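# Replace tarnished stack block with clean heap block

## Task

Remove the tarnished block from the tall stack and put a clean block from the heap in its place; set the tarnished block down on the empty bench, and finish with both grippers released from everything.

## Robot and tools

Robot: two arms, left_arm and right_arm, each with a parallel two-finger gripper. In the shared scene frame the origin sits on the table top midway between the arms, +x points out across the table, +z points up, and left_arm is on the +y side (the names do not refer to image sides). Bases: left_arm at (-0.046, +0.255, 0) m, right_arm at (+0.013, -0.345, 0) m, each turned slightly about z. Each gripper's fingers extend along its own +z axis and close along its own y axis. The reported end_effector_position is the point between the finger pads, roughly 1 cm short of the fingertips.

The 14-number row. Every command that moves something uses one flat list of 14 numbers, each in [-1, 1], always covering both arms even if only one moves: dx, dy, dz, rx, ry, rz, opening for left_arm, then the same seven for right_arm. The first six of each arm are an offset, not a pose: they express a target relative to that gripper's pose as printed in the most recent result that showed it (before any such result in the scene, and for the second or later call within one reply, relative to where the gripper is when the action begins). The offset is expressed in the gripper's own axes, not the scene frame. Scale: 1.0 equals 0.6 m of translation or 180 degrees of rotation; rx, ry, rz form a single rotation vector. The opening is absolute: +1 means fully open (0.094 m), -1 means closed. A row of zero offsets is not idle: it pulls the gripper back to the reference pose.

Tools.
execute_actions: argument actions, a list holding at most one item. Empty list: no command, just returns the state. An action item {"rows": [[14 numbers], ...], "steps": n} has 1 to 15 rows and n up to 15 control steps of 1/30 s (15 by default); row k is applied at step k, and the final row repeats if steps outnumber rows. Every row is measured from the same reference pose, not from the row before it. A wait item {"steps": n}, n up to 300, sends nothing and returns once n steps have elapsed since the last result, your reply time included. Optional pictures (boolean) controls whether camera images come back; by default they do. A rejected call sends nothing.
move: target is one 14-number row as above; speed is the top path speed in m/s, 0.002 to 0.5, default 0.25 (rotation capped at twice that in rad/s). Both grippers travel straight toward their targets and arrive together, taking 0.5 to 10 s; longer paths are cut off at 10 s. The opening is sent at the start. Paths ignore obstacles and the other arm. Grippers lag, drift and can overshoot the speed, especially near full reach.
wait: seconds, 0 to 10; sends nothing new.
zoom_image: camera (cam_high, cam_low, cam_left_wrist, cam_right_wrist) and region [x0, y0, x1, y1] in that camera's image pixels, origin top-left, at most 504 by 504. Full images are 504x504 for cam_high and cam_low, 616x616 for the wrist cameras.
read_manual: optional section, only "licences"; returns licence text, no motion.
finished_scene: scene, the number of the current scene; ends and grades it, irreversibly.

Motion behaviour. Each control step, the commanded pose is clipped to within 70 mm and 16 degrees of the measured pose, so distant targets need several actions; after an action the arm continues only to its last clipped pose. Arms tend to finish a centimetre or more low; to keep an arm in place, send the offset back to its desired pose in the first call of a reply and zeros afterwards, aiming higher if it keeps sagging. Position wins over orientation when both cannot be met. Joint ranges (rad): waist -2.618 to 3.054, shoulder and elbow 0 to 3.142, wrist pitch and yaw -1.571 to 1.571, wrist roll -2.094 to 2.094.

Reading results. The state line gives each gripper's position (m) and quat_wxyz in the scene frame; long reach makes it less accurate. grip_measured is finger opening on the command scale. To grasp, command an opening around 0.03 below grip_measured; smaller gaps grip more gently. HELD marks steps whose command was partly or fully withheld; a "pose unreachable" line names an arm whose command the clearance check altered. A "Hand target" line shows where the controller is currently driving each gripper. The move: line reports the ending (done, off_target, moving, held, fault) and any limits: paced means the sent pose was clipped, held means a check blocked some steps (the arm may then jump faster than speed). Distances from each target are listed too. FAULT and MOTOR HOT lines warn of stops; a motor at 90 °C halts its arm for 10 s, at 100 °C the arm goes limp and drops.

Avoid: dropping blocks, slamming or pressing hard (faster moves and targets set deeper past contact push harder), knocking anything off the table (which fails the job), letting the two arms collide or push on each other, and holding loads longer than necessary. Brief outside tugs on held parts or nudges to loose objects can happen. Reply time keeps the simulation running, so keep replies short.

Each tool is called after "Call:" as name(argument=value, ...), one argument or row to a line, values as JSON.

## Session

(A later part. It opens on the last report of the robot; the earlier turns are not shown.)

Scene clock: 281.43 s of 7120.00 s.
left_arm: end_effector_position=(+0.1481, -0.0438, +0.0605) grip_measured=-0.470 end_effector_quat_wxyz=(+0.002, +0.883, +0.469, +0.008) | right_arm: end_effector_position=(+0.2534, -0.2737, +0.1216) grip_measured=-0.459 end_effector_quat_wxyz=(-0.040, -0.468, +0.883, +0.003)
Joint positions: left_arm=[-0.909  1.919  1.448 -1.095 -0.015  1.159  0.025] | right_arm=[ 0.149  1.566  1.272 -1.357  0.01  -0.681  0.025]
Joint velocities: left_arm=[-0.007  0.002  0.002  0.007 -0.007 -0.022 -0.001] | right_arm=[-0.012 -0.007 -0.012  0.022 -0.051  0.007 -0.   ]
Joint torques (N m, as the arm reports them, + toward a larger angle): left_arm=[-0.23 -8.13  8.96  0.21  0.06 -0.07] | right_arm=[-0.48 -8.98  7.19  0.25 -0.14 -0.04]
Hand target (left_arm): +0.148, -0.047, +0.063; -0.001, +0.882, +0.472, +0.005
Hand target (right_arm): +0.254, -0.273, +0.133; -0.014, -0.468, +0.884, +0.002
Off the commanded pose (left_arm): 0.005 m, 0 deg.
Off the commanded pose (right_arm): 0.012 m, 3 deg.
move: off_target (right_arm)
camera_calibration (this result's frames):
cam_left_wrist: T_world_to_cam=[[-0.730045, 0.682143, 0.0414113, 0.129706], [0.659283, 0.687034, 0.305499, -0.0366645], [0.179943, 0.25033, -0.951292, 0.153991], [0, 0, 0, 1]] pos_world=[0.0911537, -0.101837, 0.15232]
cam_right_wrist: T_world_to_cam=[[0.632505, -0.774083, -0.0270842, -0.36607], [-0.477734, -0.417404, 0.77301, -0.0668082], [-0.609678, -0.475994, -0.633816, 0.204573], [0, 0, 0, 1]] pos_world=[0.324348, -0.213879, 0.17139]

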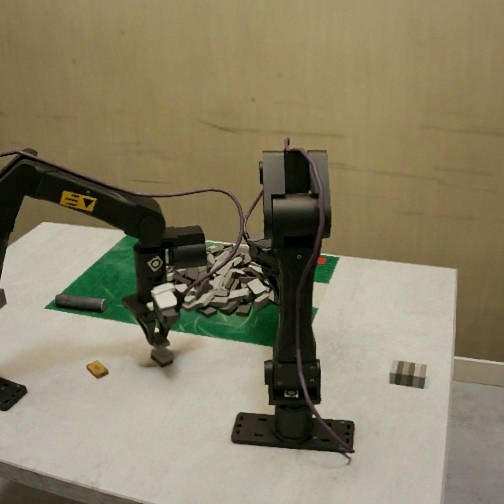

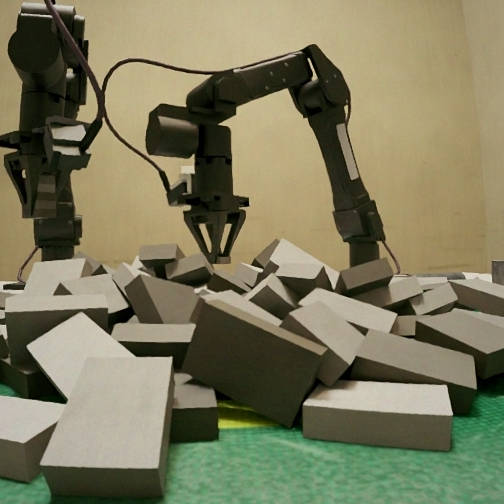

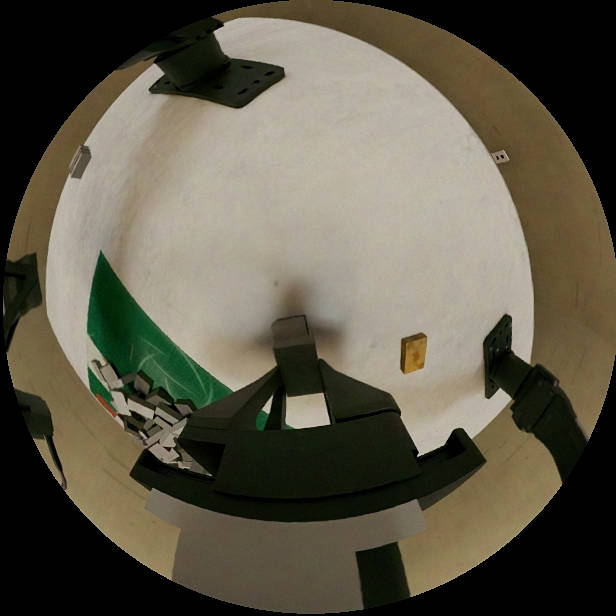

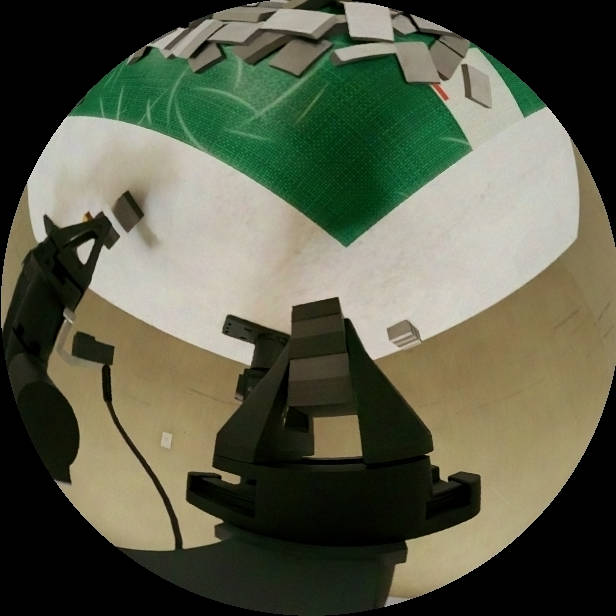

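Radially aligned; target ≈(0.152,-0.048,0.038).

Call:
move(
  target=[0,0,0.045,-0.003,-0.001,0,-0.5,0,0,-0.02,0.008,-0.015,0,-0.5],
  speed=0.02,
)

Call:
zoom_image(
  camera="cam_high",
  region=[120,300,210,375],
)

Scene clock: 288.77 s of 7120.00 s.
left_arm: end_effector_position=(+0.1510, -0.0483, +0.0455) grip_measured=-0.470 end_effector_quat_wxyz=(+0.020, +0.883, +0.470, +0.009) | right_arm: end_effector_position=(+0.2534, -0.2737, +0.1216) grip_measured=-0.459 end_effector_quat_wxyz=(-0.040, -0.468, +0.883, +0.003)
Joint positions: left_arm=[-0.909  1.919  1.385 -0.995 -0.015  1.157  0.025] | right_arm=[ 0.149  1.566  1.272 -1.357  0.01  -0.681  0.025]
Joint velocities: left_arm=[-0.017 -0.012  0.012  0.051 -0.007 -0.007 -0.   ] | right_arm=[-0.017 -0.007 -0.012 -0.022  0.022  0.007 -0.   ]
Joint torques (N m, as the arm reports them, + toward a larger angle): left_arm=[ 0.13 -7.69  4.54  0.55  0.    0.04] | right_arm=[-0.47 -8.96  7.17  0.25 -0.13 -0.03]
Hand target (left_arm): +0.149, -0.044, +0.034; +0.006, +0.883, +0.469, +0.009
Hand target (right_arm): +0.254, -0.273, +0.133; -0.014, -0.468, +0.884, +0.002
Off the commanded pose (left_arm): 0.013 m, 2 deg.
Off the commanded pose (right_arm): 0.012 m, 3 deg.
After step 90, 2.77 s passed at rest.
move: off_target (left_arm, right_arm)
camera_calibration (this result's frames):
cam_left_wrist: T_world_to_cam=[[-0.731552, 0.681768, 0.00487403, 0.137313], [0.652154, 0.697656, 0.296598, -0.0288721], [0.19881, 0.220155, -0.95499, 0.136169], [0, 0, 0, 1]] pos_world=[0.092209, -0.103451, 0.137934]
cam_right_wrist: T_world_to_cam=[[0.632505, -0.774083, -0.0270842, -0.36607], [-0.477734, -0.417404, 0.77301, -0.0668082], [-0.609678, -0.475994, -0.633816, 0.204573], [0, 0, 0, 1]] pos_world=[0.324348, -0.213879, 0.17139]

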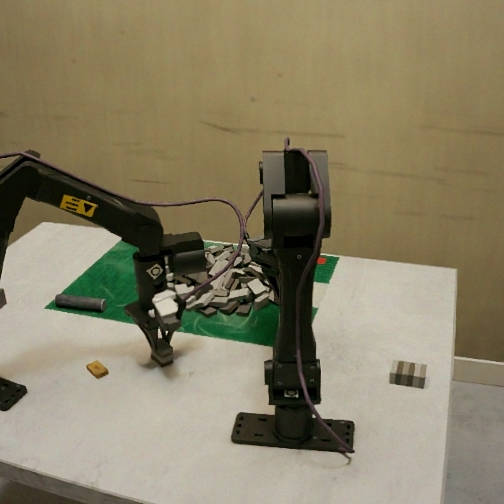

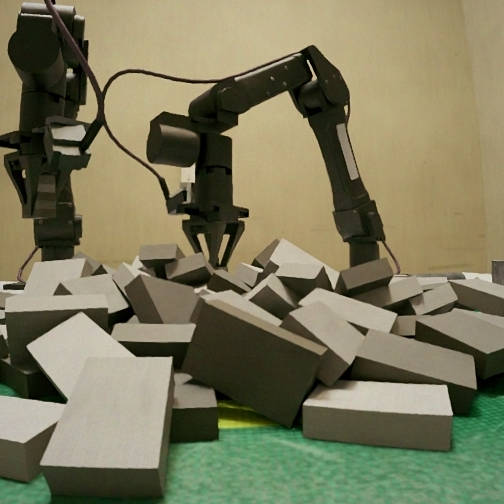

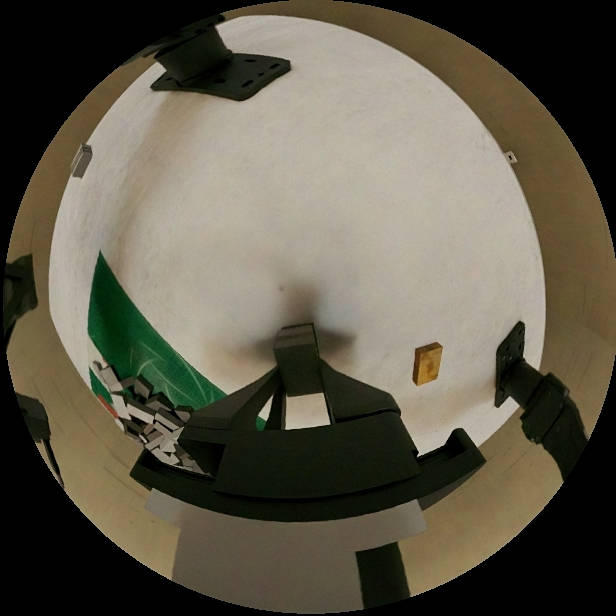

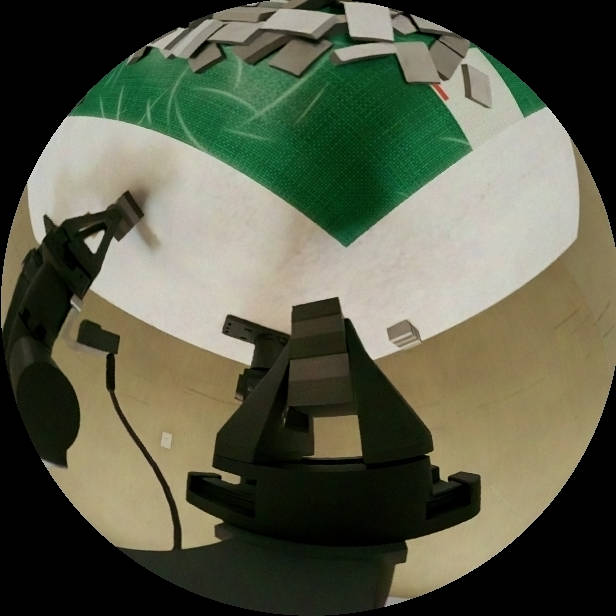

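Region (120, 300, 210, 375) of cam_high's 504x504 image, scaled by 5.600, with more detail than that image has.

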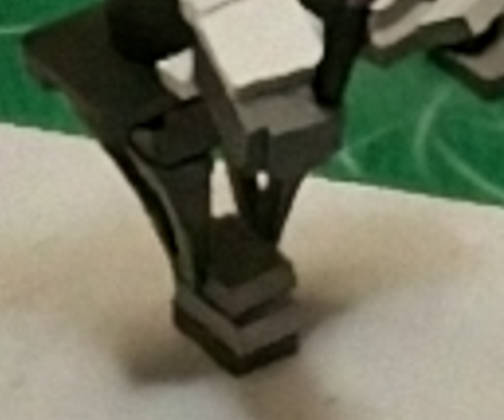

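Same shoulder-descent as earlier.

Call:
move(
  target=[0,0.004,0.019,0.006,0.002,0,-0.5,0,0,-0.02,0.008,-0.015,0,-0.5],
  speed=0.02,
)

Call:
zoom_image(
  camera="cam_high",
  region=[120,300,210,375],
)

Scene clock: 303.73 s of 7120.00 s.
left_arm: end_effector_position=(+0.1506, -0.0477, +0.0383) grip_measured=-0.470 end_effector_quat_wxyz=(+0.012, +0.883, +0.470, +0.009) | right_arm: end_effector_position=(+0.2534, -0.2737, +0.1216) grip_measured=-0.459 end_effector_quat_wxyz=(-0.040, -0.468, +0.883, +0.003)
Joint positions: left_arm=[-0.909  1.94   1.385 -0.991 -0.015  1.157  0.025] | right_arm=[ 0.149  1.566  1.272 -1.357  0.01  -0.681  0.025]
Joint velocities: left_arm=[-0.007 -0.002 -0.022 -0.037  0.022 -0.037 -0.   ] | right_arm=[-0.002 -0.002 -0.007  0.037 -0.007 -0.095 -0.   ]
Joint torques (N m, as the arm reports them, + toward a larger angle): left_arm=[ 0.46 -7.81  7.11  0.51  0.04  0.06] | right_arm=[-0.45 -9.    7.19  0.25 -0.14 -0.05]
Hand target (left_arm): +0.153, -0.050, +0.034; +0.011, +0.883, +0.470, +0.008
Hand target (right_arm): +0.254, -0.273, +0.133; -0.014, -0.468, +0.884, +0.002
Off the commanded pose (left_arm): 0.005 m, 0 deg.
Off the commanded pose (right_arm): 0.012 m, 3 deg.
After step 90, 10.40 s passed at rest.
move: off_target (right_arm)
camera_calibration (this result's frames):
cam_left_wrist: T_world_to_cam=[[-0.731432, 0.681577, 0.0214763, 0.13604], [0.654895, 0.693323, 0.300692, -0.0276932], [0.190054, 0.234, -0.95348, 0.131225], [0, 0, 0, 1]] pos_world=[0.0927005, -0.104228, 0.130526]
cam_right_wrist: T_world_to_cam=[[0.632505, -0.774083, -0.0270842, -0.36607], [-0.477734, -0.417404, 0.77301, -0.0668082], [-0.609678, -0.475994, -0.633816, 0.204573], [0, 0, 0, 1]] pos_world=[0.324348, -0.213879, 0.17139]

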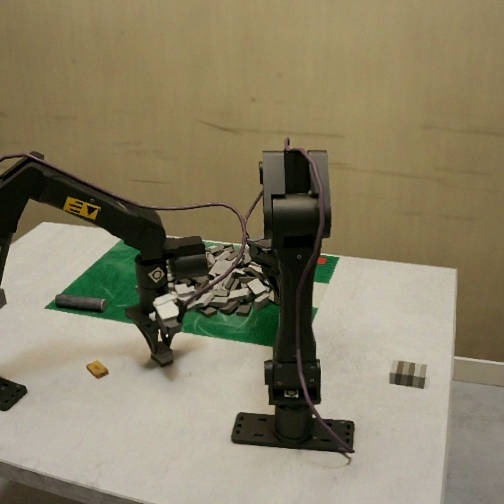

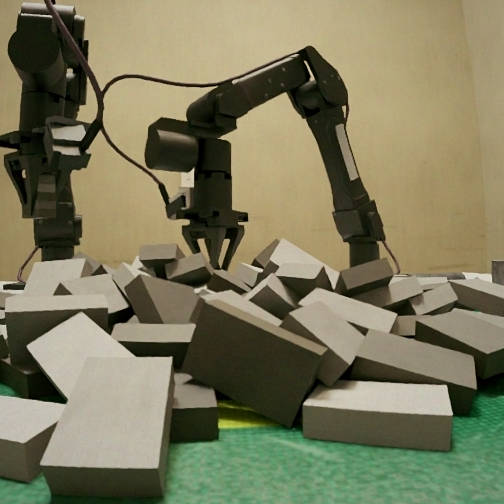

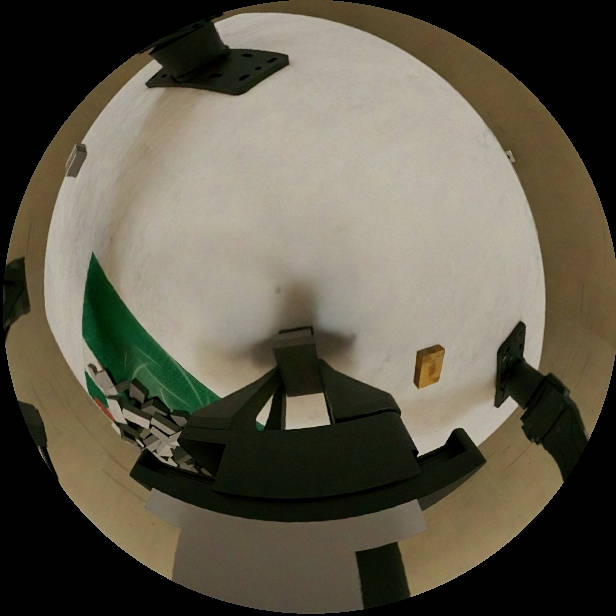

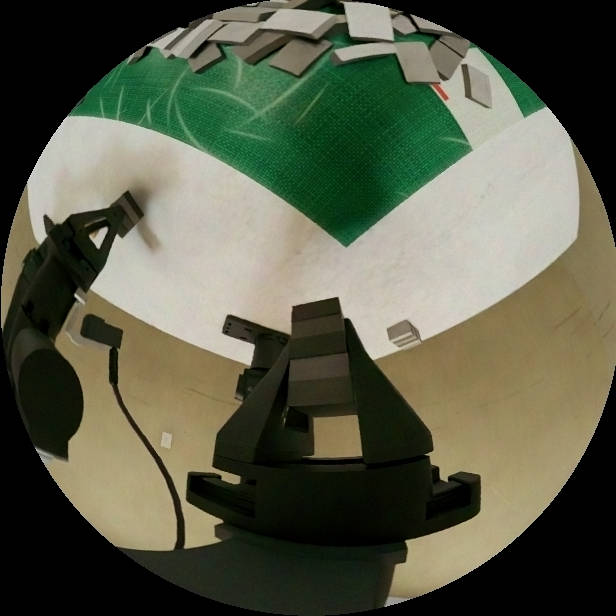

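Region (120, 300, 210, 375) of cam_high's 504x504 image, scaled by 5.600, with more detail than that image has.

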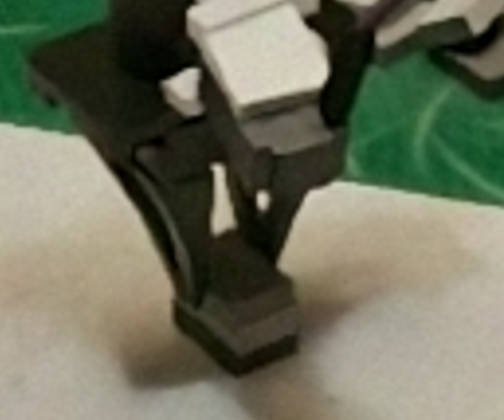

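Call:
move(
  target=[0,0,0,0,0,0,-0.05,0,0,-0.02,0.008,-0.015,0,-0.5],
)

Call:
move(
  target=[0,0,-0.08,0,0,0,-0.05,0,0,-0.02,0.008,-0.015,0,-0.5],
  speed=0.1,
)

Call:
move(
  target=[0.4,-0.19,-0.04,0,0,0,-0.05,0,0,-0.02,0.008,-0.015,0,-0.5],
)

Call:
move(
  target=[0,0,0,0,0,0,-0.05,-0.222,0.348,0,0.012,-0.03,0,-0.5],
  speed=0.1,
)

Scene clock: 315.10 s of 7120.00 s.
left_arm: end_effector_position=(+0.1506, -0.0477, +0.0383) grip_measured=-0.052 end_effector_quat_wxyz=(+0.012, +0.883, +0.470, +0.009) | right_arm: end_effector_position=(+0.2534, -0.2737, +0.1216) grip_measured=-0.459 end_effector_quat_wxyz=(-0.040, -0.468, +0.883, +0.003)
Joint positions: left_arm=[-0.909  1.94   1.385 -0.991 -0.015  1.157  0.045] | right_arm=[ 0.149  1.566  1.272 -1.357  0.01  -0.681  0.025]
Joint velocities: left_arm=[-0.002  0.002 -0.007 -0.051  0.125  0.007 -0.001] | right_arm=[ 0.002  0.002  0.012  0.037 -0.007  0.051 -0.   ]
Joint torques (N m, as the arm reports them, + toward a larger angle): left_arm=[ 0.05 -9.16  6.27  0.44  0.02  0.02] | right_arm=[-0.5  -8.96  7.19  0.25 -0.13 -0.04]
Hand target (left_arm): +0.151, -0.048, +0.038; +0.012, +0.883, +0.470, +0.009
Hand target (right_arm): +0.254, -0.273, +0.133; -0.014, -0.468, +0.884, +0.002
Off the commanded pose (left_arm): 0.000 m, 0 deg.
Off the commanded pose (right_arm): 0.012 m, 3 deg.
After step 90, 7.67 s passed at rest.
move: off_target (right_arm)
camera_calibration (this result's frames):
cam_left_wrist: T_world_to_cam=[[-0.731432, 0.681577, 0.0214763, 0.13604], [0.654895, 0.693323, 0.300692, -0.0276932], [0.190054, 0.234, -0.95348, 0.131225], [0, 0, 0, 1]] pos_world=[0.0927005, -0.104228, 0.130526]
cam_right_wrist: T_world_to_cam=[[0.632505, -0.774083, -0.0270842, -0.36607], [-0.477734, -0.417404, 0.77301, -0.0668082], [-0.609678, -0.475994, -0.633816, 0.204573], [0, 0, 0, 1]] pos_world=[0.324348, -0.213879, 0.17139]

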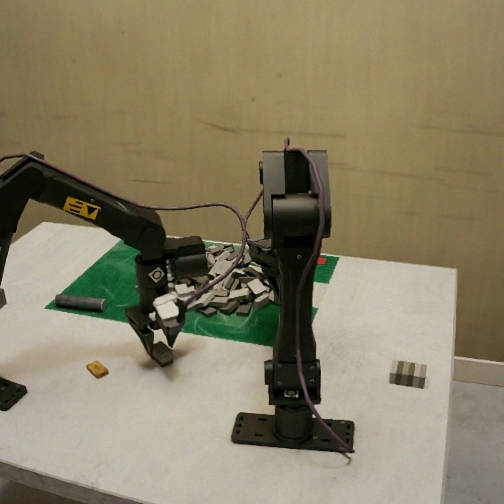

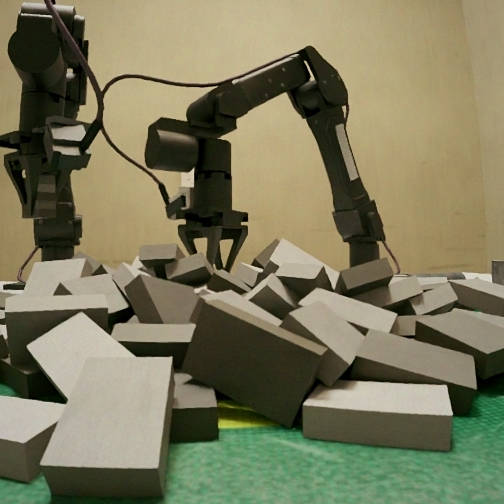

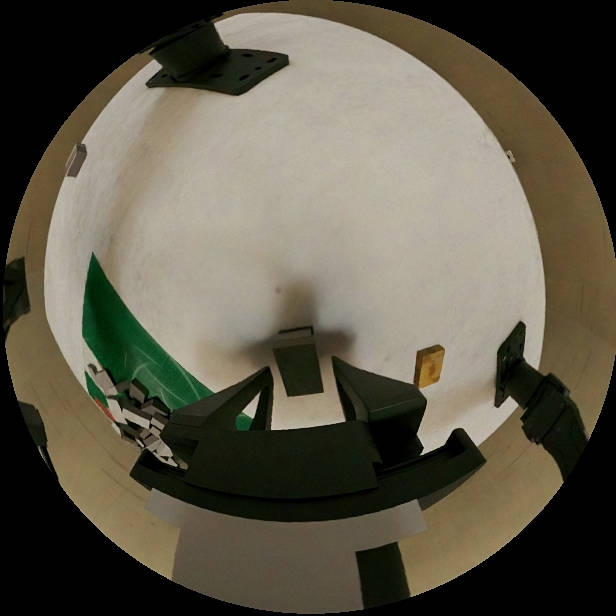

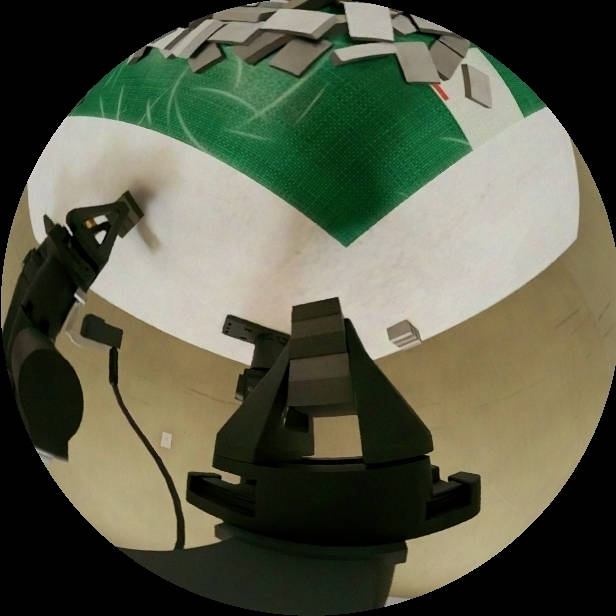

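Scene clock: 316.17 s of 7120.00 s.
left_arm: end_effector_position=(+0.1490, -0.0451, +0.0776) grip_measured=-0.052 end_effector_quat_wxyz=(+0.007, +0.883, +0.470, +0.008) | right_arm: end_effector_position=(+0.2534, -0.2737, +0.1216) grip_measured=-0.459 end_effector_quat_wxyz=(-0.040, -0.468, +0.883, +0.003)
Joint positions: left_arm=[-0.909  1.902  1.493 -1.147 -0.015  1.157  0.045] | right_arm=[ 0.149  1.566  1.272 -1.357  0.01  -0.681  0.025]
Joint velocities: left_arm=[-0.017  0.017 -0.012 -0.022  0.037 -0.051  0.   ] | right_arm=[-0.007  0.002  0.007 -0.081  0.022  0.037 -0.001]
Joint torques (N m, as the arm reports them, + toward a larger angle): left_arm=[-0.15 -9.61  8.42  0.23  0.01 -0.01] | right_arm=[-0.5  -8.97  7.19  0.25 -0.13 -0.05]
Hand target (left_arm): +0.149, -0.047, +0.086; +0.012, +0.883, +0.470, +0.009
Hand target (right_arm): +0.254, -0.273, +0.133; -0.014, -0.468, +0.884, +0.002
Off the commanded pose (left_arm): 0.009 m, 1 deg.
Off the commanded pose (right_arm): 0.012 m, 3 deg.
move: off_target (right_arm)
camera_calibration (this result's frames):
cam_left_wrist: T_world_to_cam=[[-0.731299, 0.681366, 0.0306974, 0.131463], [0.656433, 0.690891, 0.302928, -0.0407483], [0.185196, 0.241682, -0.952519, 0.169383], [0, 0, 0, 1]] pos_world=[0.0915179, -0.102358, 0.169648]
cam_right_wrist: T_world_to_cam=[[0.632505, -0.774083, -0.0270842, -0.36607], [-0.477734, -0.417404, 0.77301, -0.0668082], [-0.609678, -0.475994, -0.633816, 0.204573], [0, 0, 0, 1]] pos_world=[0.324348, -0.213879, 0.17139]

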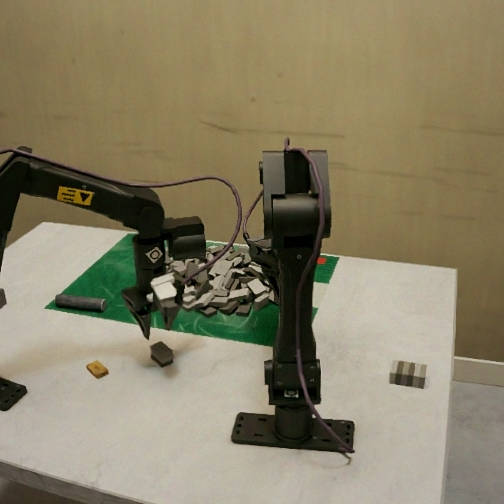

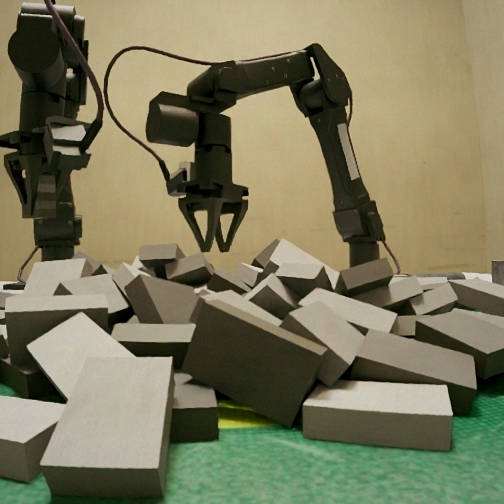

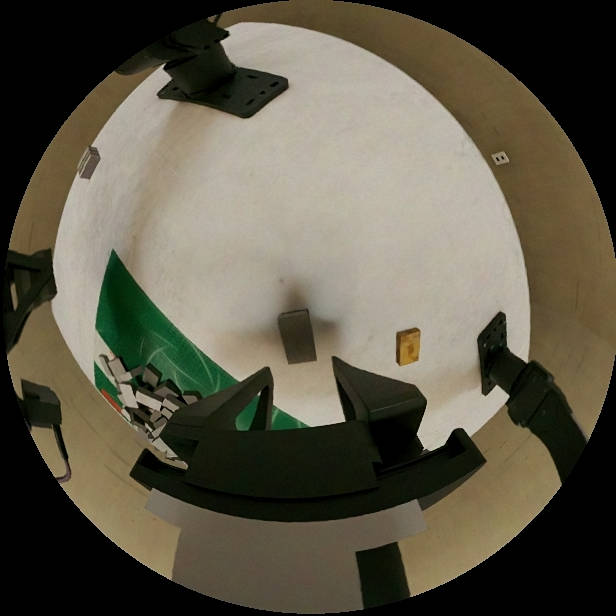

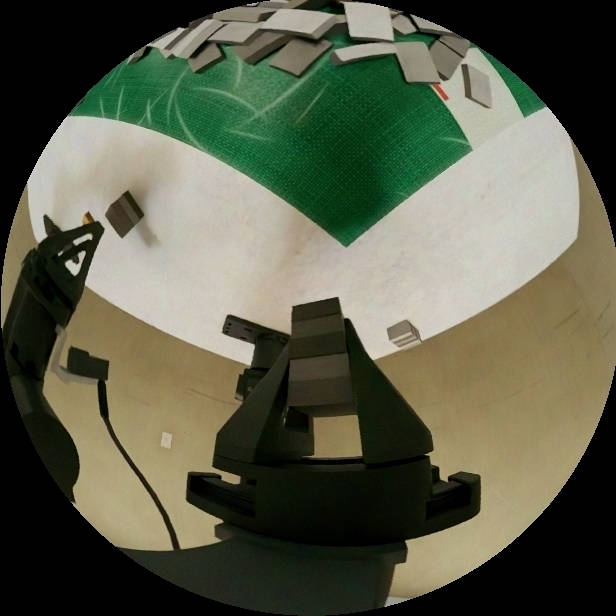

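Scene clock: 317.93 s of 7120.00 s.
left_arm: end_effector_position=(+0.2022, +0.2145, +0.1029) grip_measured=-0.052 end_effector_quat_wxyz=(+0.010, +0.882, +0.471, +0.025) | right_arm: end_effector_position=(+0.2534, -0.2737, +0.1216) grip_measured=-0.459 end_effector_quat_wxyz=(-0.040, -0.468, +0.883, +0.003)
Joint positions: left_arm=[-0.082  1.448  1.091 -1.161 -0.016  1.981  0.045] | right_arm=[ 0.149  1.566  1.272 -1.357  0.01  -0.681  0.025]
Joint velocities: left_arm=[ 0.012 -0.012 -0.017  0.007 -0.037 -0.022  0.   ] | right_arm=[-0.007 -0.002 -0.012 -0.022  0.066  0.007 -0.   ]
Joint torques (N m, as the arm reports them, + toward a larger angle): left_arm=[ 0.77 -6.29  4.94  0.27  0.15  0.12] | right_arm=[-0.48 -8.94  7.17  0.24 -0.14 -0.05]
Hand target (left_arm): +0.191, +0.216, +0.102; +0.007, +0.883, +0.470, +0.012
Hand target (right_arm): +0.254, -0.273, +0.133; -0.014, -0.468, +0.884, +0.002
Off the commanded pose (left_arm): 0.015 m, 2 deg.
Off the commanded pose (right_arm): 0.012 m, 3 deg.
move: off_target (left_arm, right_arm)
camera_calibration (this result's frames):
cam_left_wrist: T_world_to_cam=[[-0.73497, 0.677958, 0.0138924, -0.00408401], [0.642919, 0.690179, 0.332128, -0.262809], [0.21558, 0.253036, -0.943132, 0.111361], [0, 0, 0, 1]] pos_world=[0.141956, 0.155976, 0.192372]
cam_right_wrist: T_world_to_cam=[[0.632505, -0.774083, -0.0270842, -0.36607], [-0.477734, -0.417404, 0.77301, -0.0668082], [-0.609678, -0.475994, -0.633816, 0.204573], [0, 0, 0, 1]] pos_world=[0.324348, -0.213879, 0.17139]

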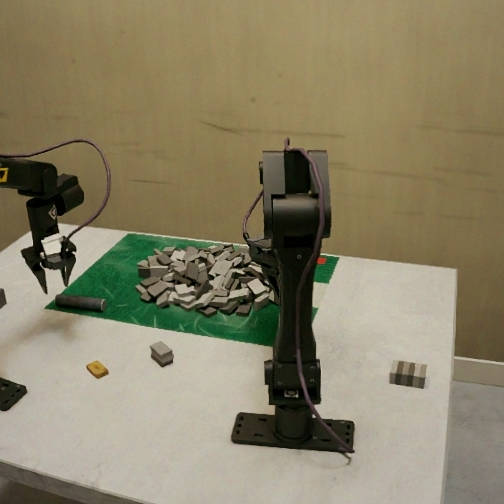

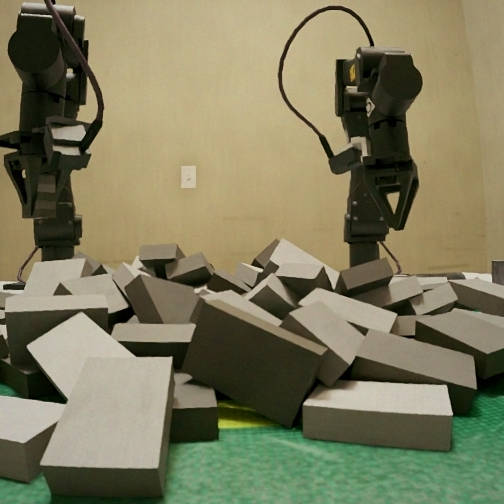

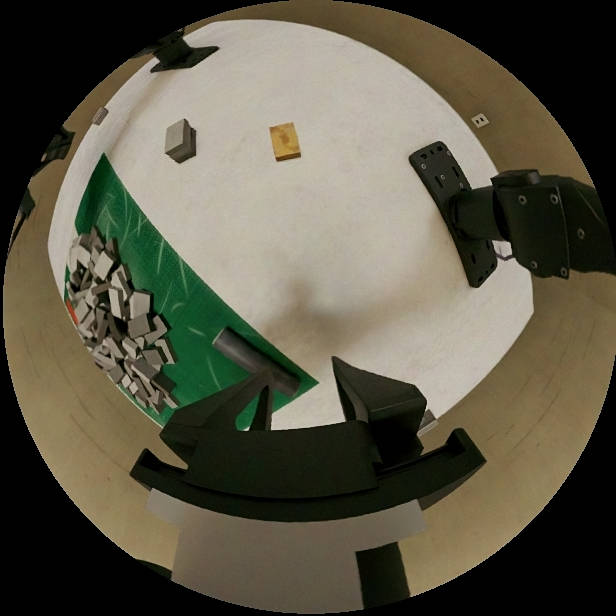

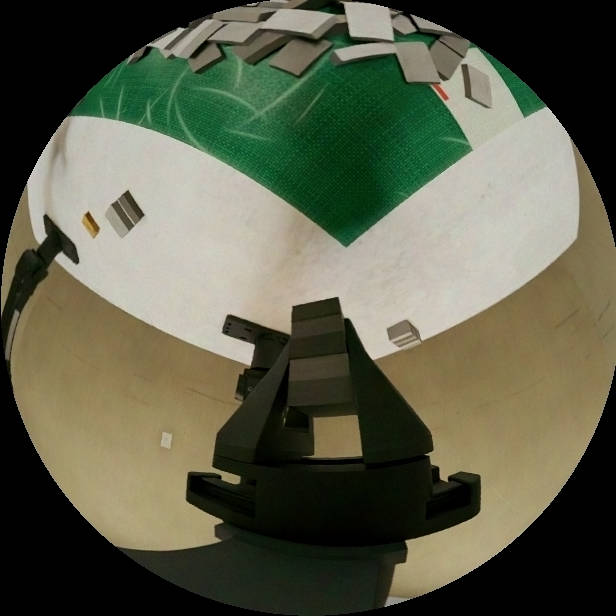

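Scene clock: 320.87 s of 7120.00 s.
left_arm: end_effector_position=(+0.2022, +0.2145, +0.1029) grip_measured=-0.052 end_effector_quat_wxyz=(+0.010, +0.882, +0.471, +0.025) | right_arm: end_effector_position=(+0.1479, -0.0556, +0.1070) grip_measured=-0.458 end_effector_quat_wxyz=(-0.016, -0.468, +0.883, -0.005)
Joint positions: left_arm=[-0.082  1.448  1.091 -1.161 -0.016  1.981  0.045] | right_arm=[ 0.983  1.784  1.459 -1.277 -0.01   0.151  0.025]
Joint velocities: left_arm=[-0.002  0.002 -0.012 -0.007  0.051  0.022 -0.001] | right_arm=[-0.032 -0.007 -0.002 -0.051 -0.183  0.007 -0.   ]
Joint torques (N m, as the arm reports them, + toward a larger angle): left_arm=[ 0.07 -5.09  6.62  0.5   0.    0.01] | right_arm=[ 0.48 -8.78 10.64  0.37 -0.01  0.12]
Hand target (left_arm): +0.202, +0.214, +0.103; +0.010, +0.882, +0.471, +0.025
Hand target (right_arm): +0.152, -0.045, +0.122; +0.011, -0.467, +0.884, +0.009
Off the commanded pose (left_arm): 0.000 m, 0 deg.
Off the commanded pose (right_arm): 0.019 m, 3 deg.
move: off_target (right_arm)
camera_calibration (this result's frames):
cam_left_wrist: T_world_to_cam=[[-0.734711, 0.678237, 0.0139083, -0.00419784], [0.643183, 0.689927, 0.33214, -0.26281], [0.215674, 0.252973, -0.943127, 0.111355], [0, 0, 0, 1]] pos_world=[0.141934, 0.155997, 0.19237]
cam_right_wrist: T_world_to_cam=[[0.634368, -0.773029, -0.00195353, -0.133846], [-0.515607, -0.425001, 0.743992, -0.00659897], [-0.575957, -0.470957, -0.668186, 0.23375], [0, 0, 0, 1]] pos_world=[0.216135, 0.00381474, 0.160837]

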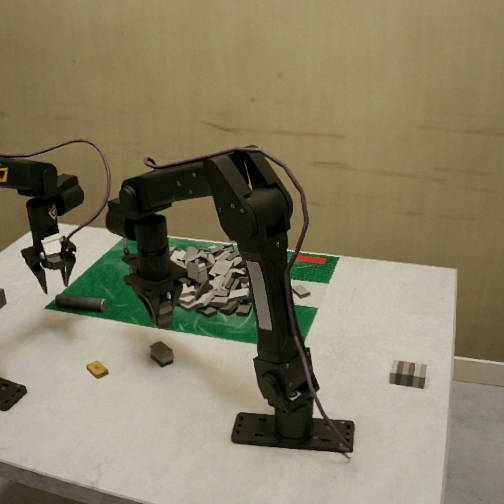

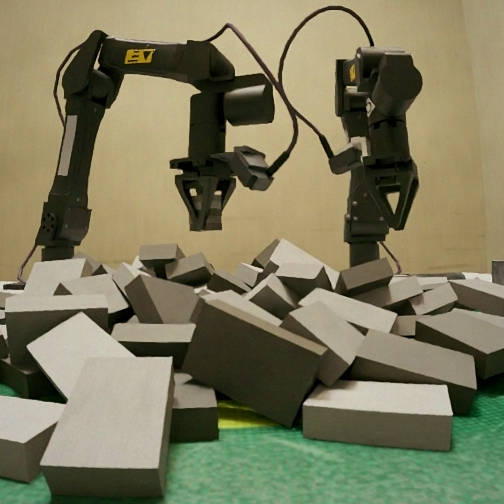

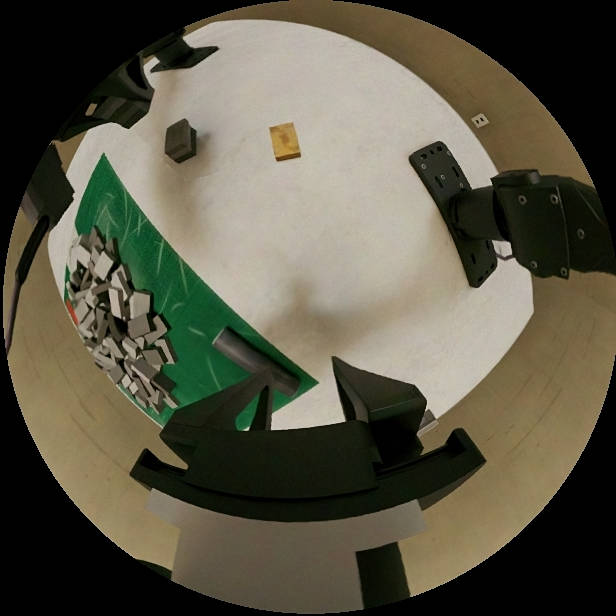

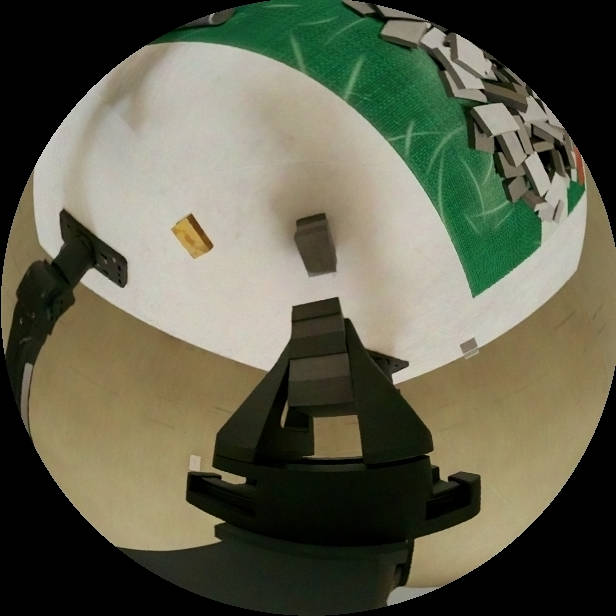

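Call:
move(
  target=[0.05,-0.12,0,0,0,-0.1,-0.05,-0.03,-0.003,0.05,0,-0.015,0,-0.5],
  speed=0.05,
)

Call:
zoom_image(
  camera="cam_high",
  region=[120,300,210,375],
)

Scene clock: 329.27 s of 7120.00 s.
left_arm: end_effector_position=(+0.1726, +0.2808, +0.1039) grip_measured=-0.052 end_effector_quat_wxyz=(+0.015, +0.800, +0.598, +0.040) | right_arm: end_effector_position=(+0.1520, -0.0473, +0.0698) grip_measured=-0.458 end_effector_quat_wxyz=(-0.013, -0.469, +0.883, -0.004)
Joint positions: left_arm=[ 0.196  1.293  0.969 -1.163 -0.015  1.958  0.045] | right_arm=[ 0.983  1.834  1.372 -1.134 -0.009  0.151  0.025]
Joint velocities: left_arm=[-0.002 -0.012  0.007  0.051  0.095 -0.037  0.001] | right_arm=[-0.002  0.012 -0.027  0.037 -0.051 -0.007 -0.   ]
Joint torques (N m, as the arm reports them, + toward a larger angle): left_arm=[ 0.99 -5.24  4.58  0.33  0.15 -0.02] | right_arm=[-0.6  -8.89  7.54  0.49  0.04 -0.06]
Hand target (left_arm): +0.160, +0.280, +0.101; +0.013, +0.797, +0.603, +0.025
Hand target (right_arm): +0.159, -0.042, +0.076; +0.005, -0.468, +0.883, +0.006
Off the commanded pose (left_arm): 0.014 m, 2 deg.
Off the commanded pose (right_arm): 0.011 m, 2 deg.
After step 90, 2.00 s passed at rest.
move: off_target (left_arm, right_arm)
camera_calibration (this result's frames):
cam_left_wrist: T_world_to_cam=[[-0.902852, 0.429709, -0.0144239, 0.0308266], [0.39876, 0.849429, 0.345632, -0.293802], [0.160773, 0.306303, -0.938259, 0.0958221], [0, 0, 0, 1]] pos_world=[0.129583, 0.206966, 0.191898]
cam_right_wrist: T_world_to_cam=[[0.63469, -0.772755, -0.00419572, -0.129974], [-0.518128, -0.429572, 0.739602, 0.0271896], [-0.573334, -0.467244, -0.673031, 0.215302], [0, 0, 0, 1]] pos_world=[0.220021, 0.0118403, 0.12425]

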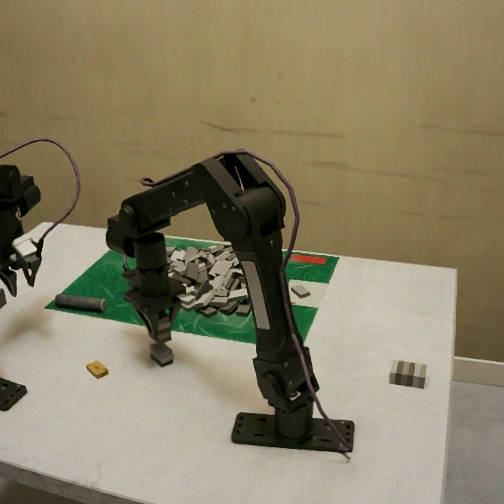

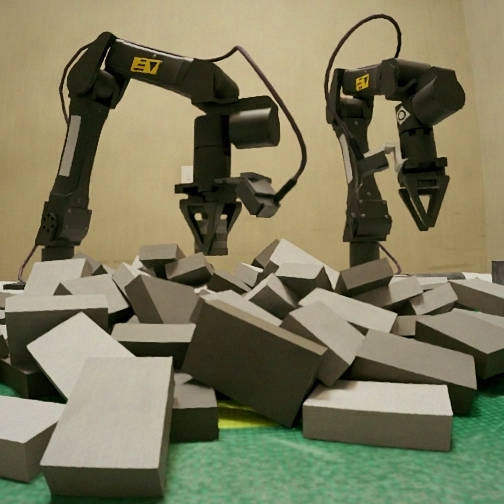

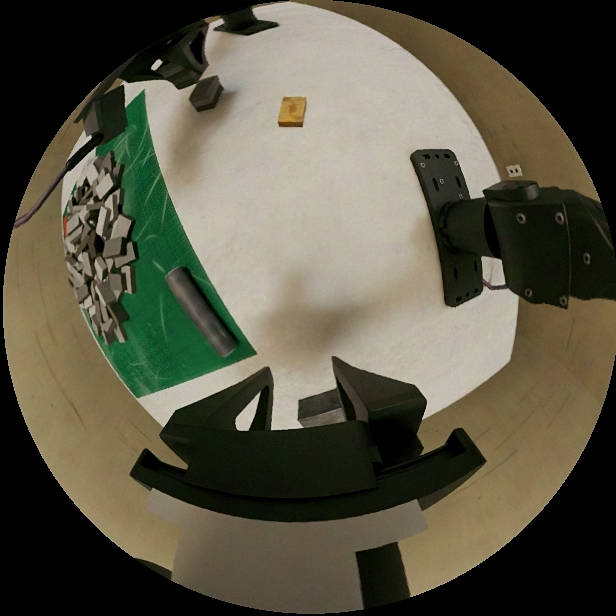

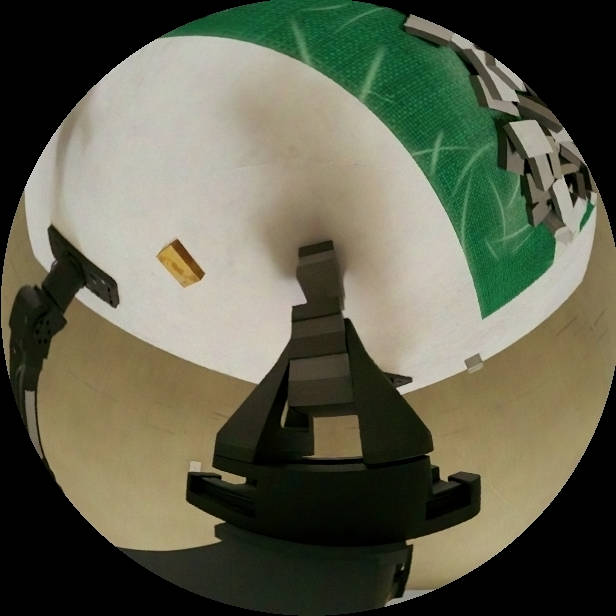

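Region (120, 300, 210, 375) of cam_high's 504x504 image, scaled by 5.600, with more detail than that image has.

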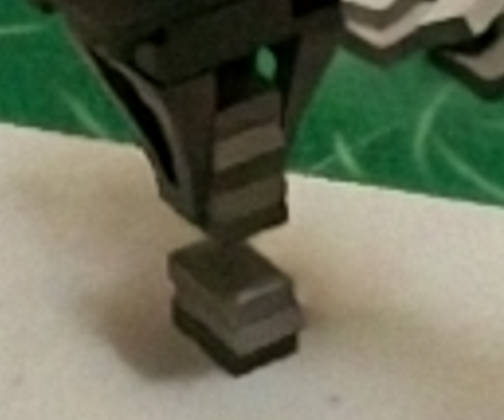

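Call:
move(
  target=[0,0,0,0,0,0,-0.05,-0.015,-0.013,0.012,0,-0.013,0,-0.5],
  speed=0.02,
)

Call:
zoom_image(
  camera="cam_high",
  region=[120,300,210,375],
)

Call:
zoom_image(
  camera="cam_right_wrist",
  region=[250,220,400,370],
)

Scene clock: 335.63 s of 7120.00 s.
left_arm: end_effector_position=(+0.1726, +0.2807, +0.1039) grip_measured=-0.052 end_effector_quat_wxyz=(+0.015, +0.800, +0.598, +0.040) | right_arm: end_effector_position=(+0.1553, -0.0493, +0.0544) grip_measured=-0.458 end_effector_quat_wxyz=(-0.015, -0.470, +0.883, -0.005)
Joint positions: left_arm=[ 0.196  1.293  0.969 -1.163 -0.015  1.958  0.045] | right_arm=[ 0.971  1.852  1.332 -1.081 -0.009  0.136  0.025]
Joint velocities: left_arm=[ 0.007 -0.012 -0.012 -0.037 -0.022 -0.007 -0.   ] | right_arm=[-0.022  0.002 -0.007 -0.022 -0.066 -0.066  0.   ]
Joint torques (N m, as the arm reports them, + toward a larger angle): left_arm=[ 0.06 -3.81  6.66  0.56  0.    0.02] | right_arm=[-0.78 -9.22  7.39  0.44  0.04  0.01]
Hand target (left_arm): +0.173, +0.281, +0.104; +0.015, +0.800, +0.598, +0.040
Hand target (right_arm): +0.163, -0.045, +0.062; +0.005, -0.469, +0.883, +0.006
Off the commanded pose (left_arm): 0.000 m, 0 deg.
Off the commanded pose (right_arm): 0.012 m, 3 deg.
After step 90, 2.17 s passed at rest.
move: off_target (right_arm)
camera_calibration (this result's frames):
cam_left_wrist: T_world_to_cam=[[-0.902838, 0.429732, -0.0146203, 0.0308732], [0.398774, 0.849547, 0.345325, -0.29375], [0.160818, 0.305943, -0.938369, 0.0959456], [0, 0, 0, 1]] pos_world=[0.129584, 0.206933, 0.191923]
cam_right_wrist: T_world_to_cam=[[0.637033, -0.770833, -0.00254443, -0.134073], [-0.515001, -0.428059, 0.742657, 0.0388502], [-0.573554, -0.471787, -0.669667, 0.205552], [0, 0, 0, 1]] pos_world=[0.223312, 0.0102589, 0.108458]

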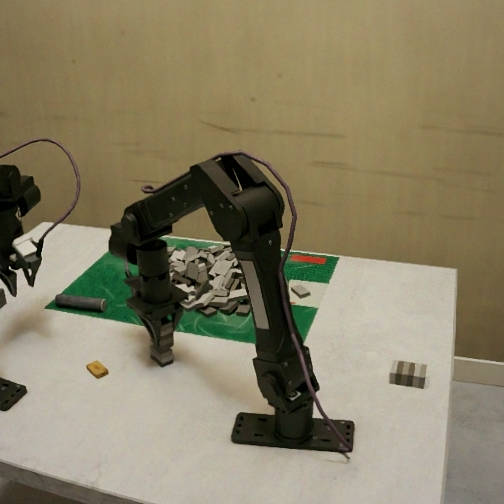

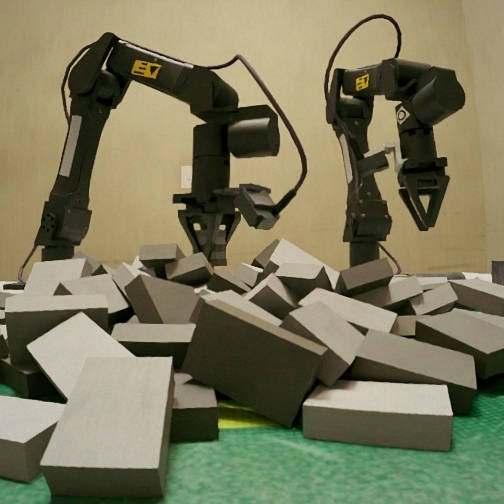

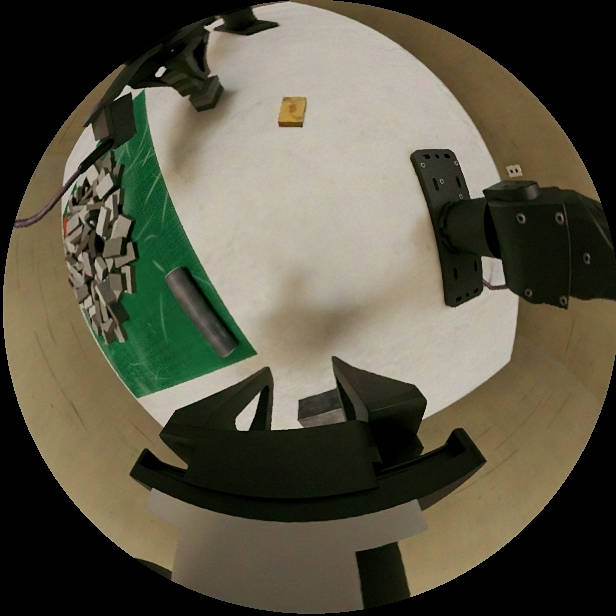

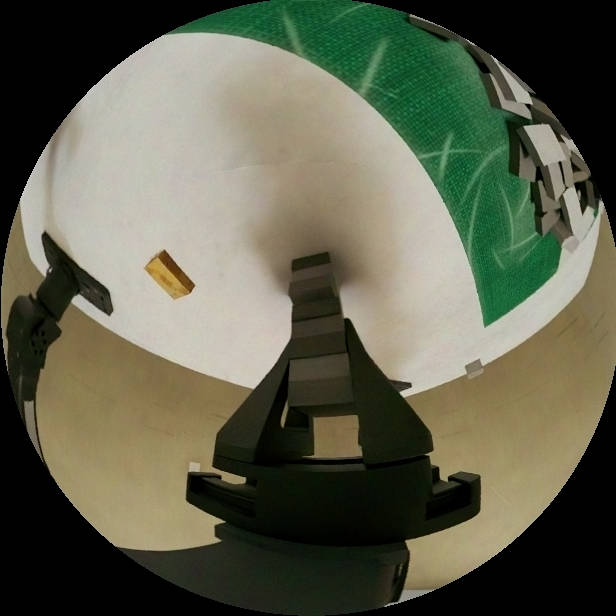

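Region (120, 300, 210, 375) of cam_high's 504x504 image, scaled by 5.600, with more detail than that image has.

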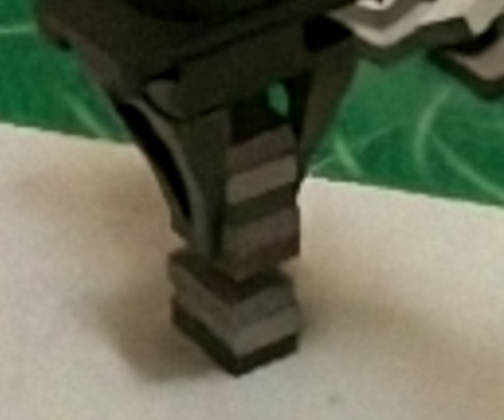

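Region (250, 220, 400, 370) of cam_right_wrist's 616x616 image, scaled by 3.360, with more detail than that image has.

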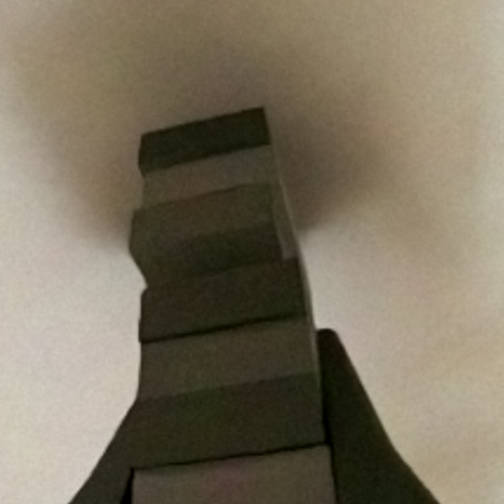

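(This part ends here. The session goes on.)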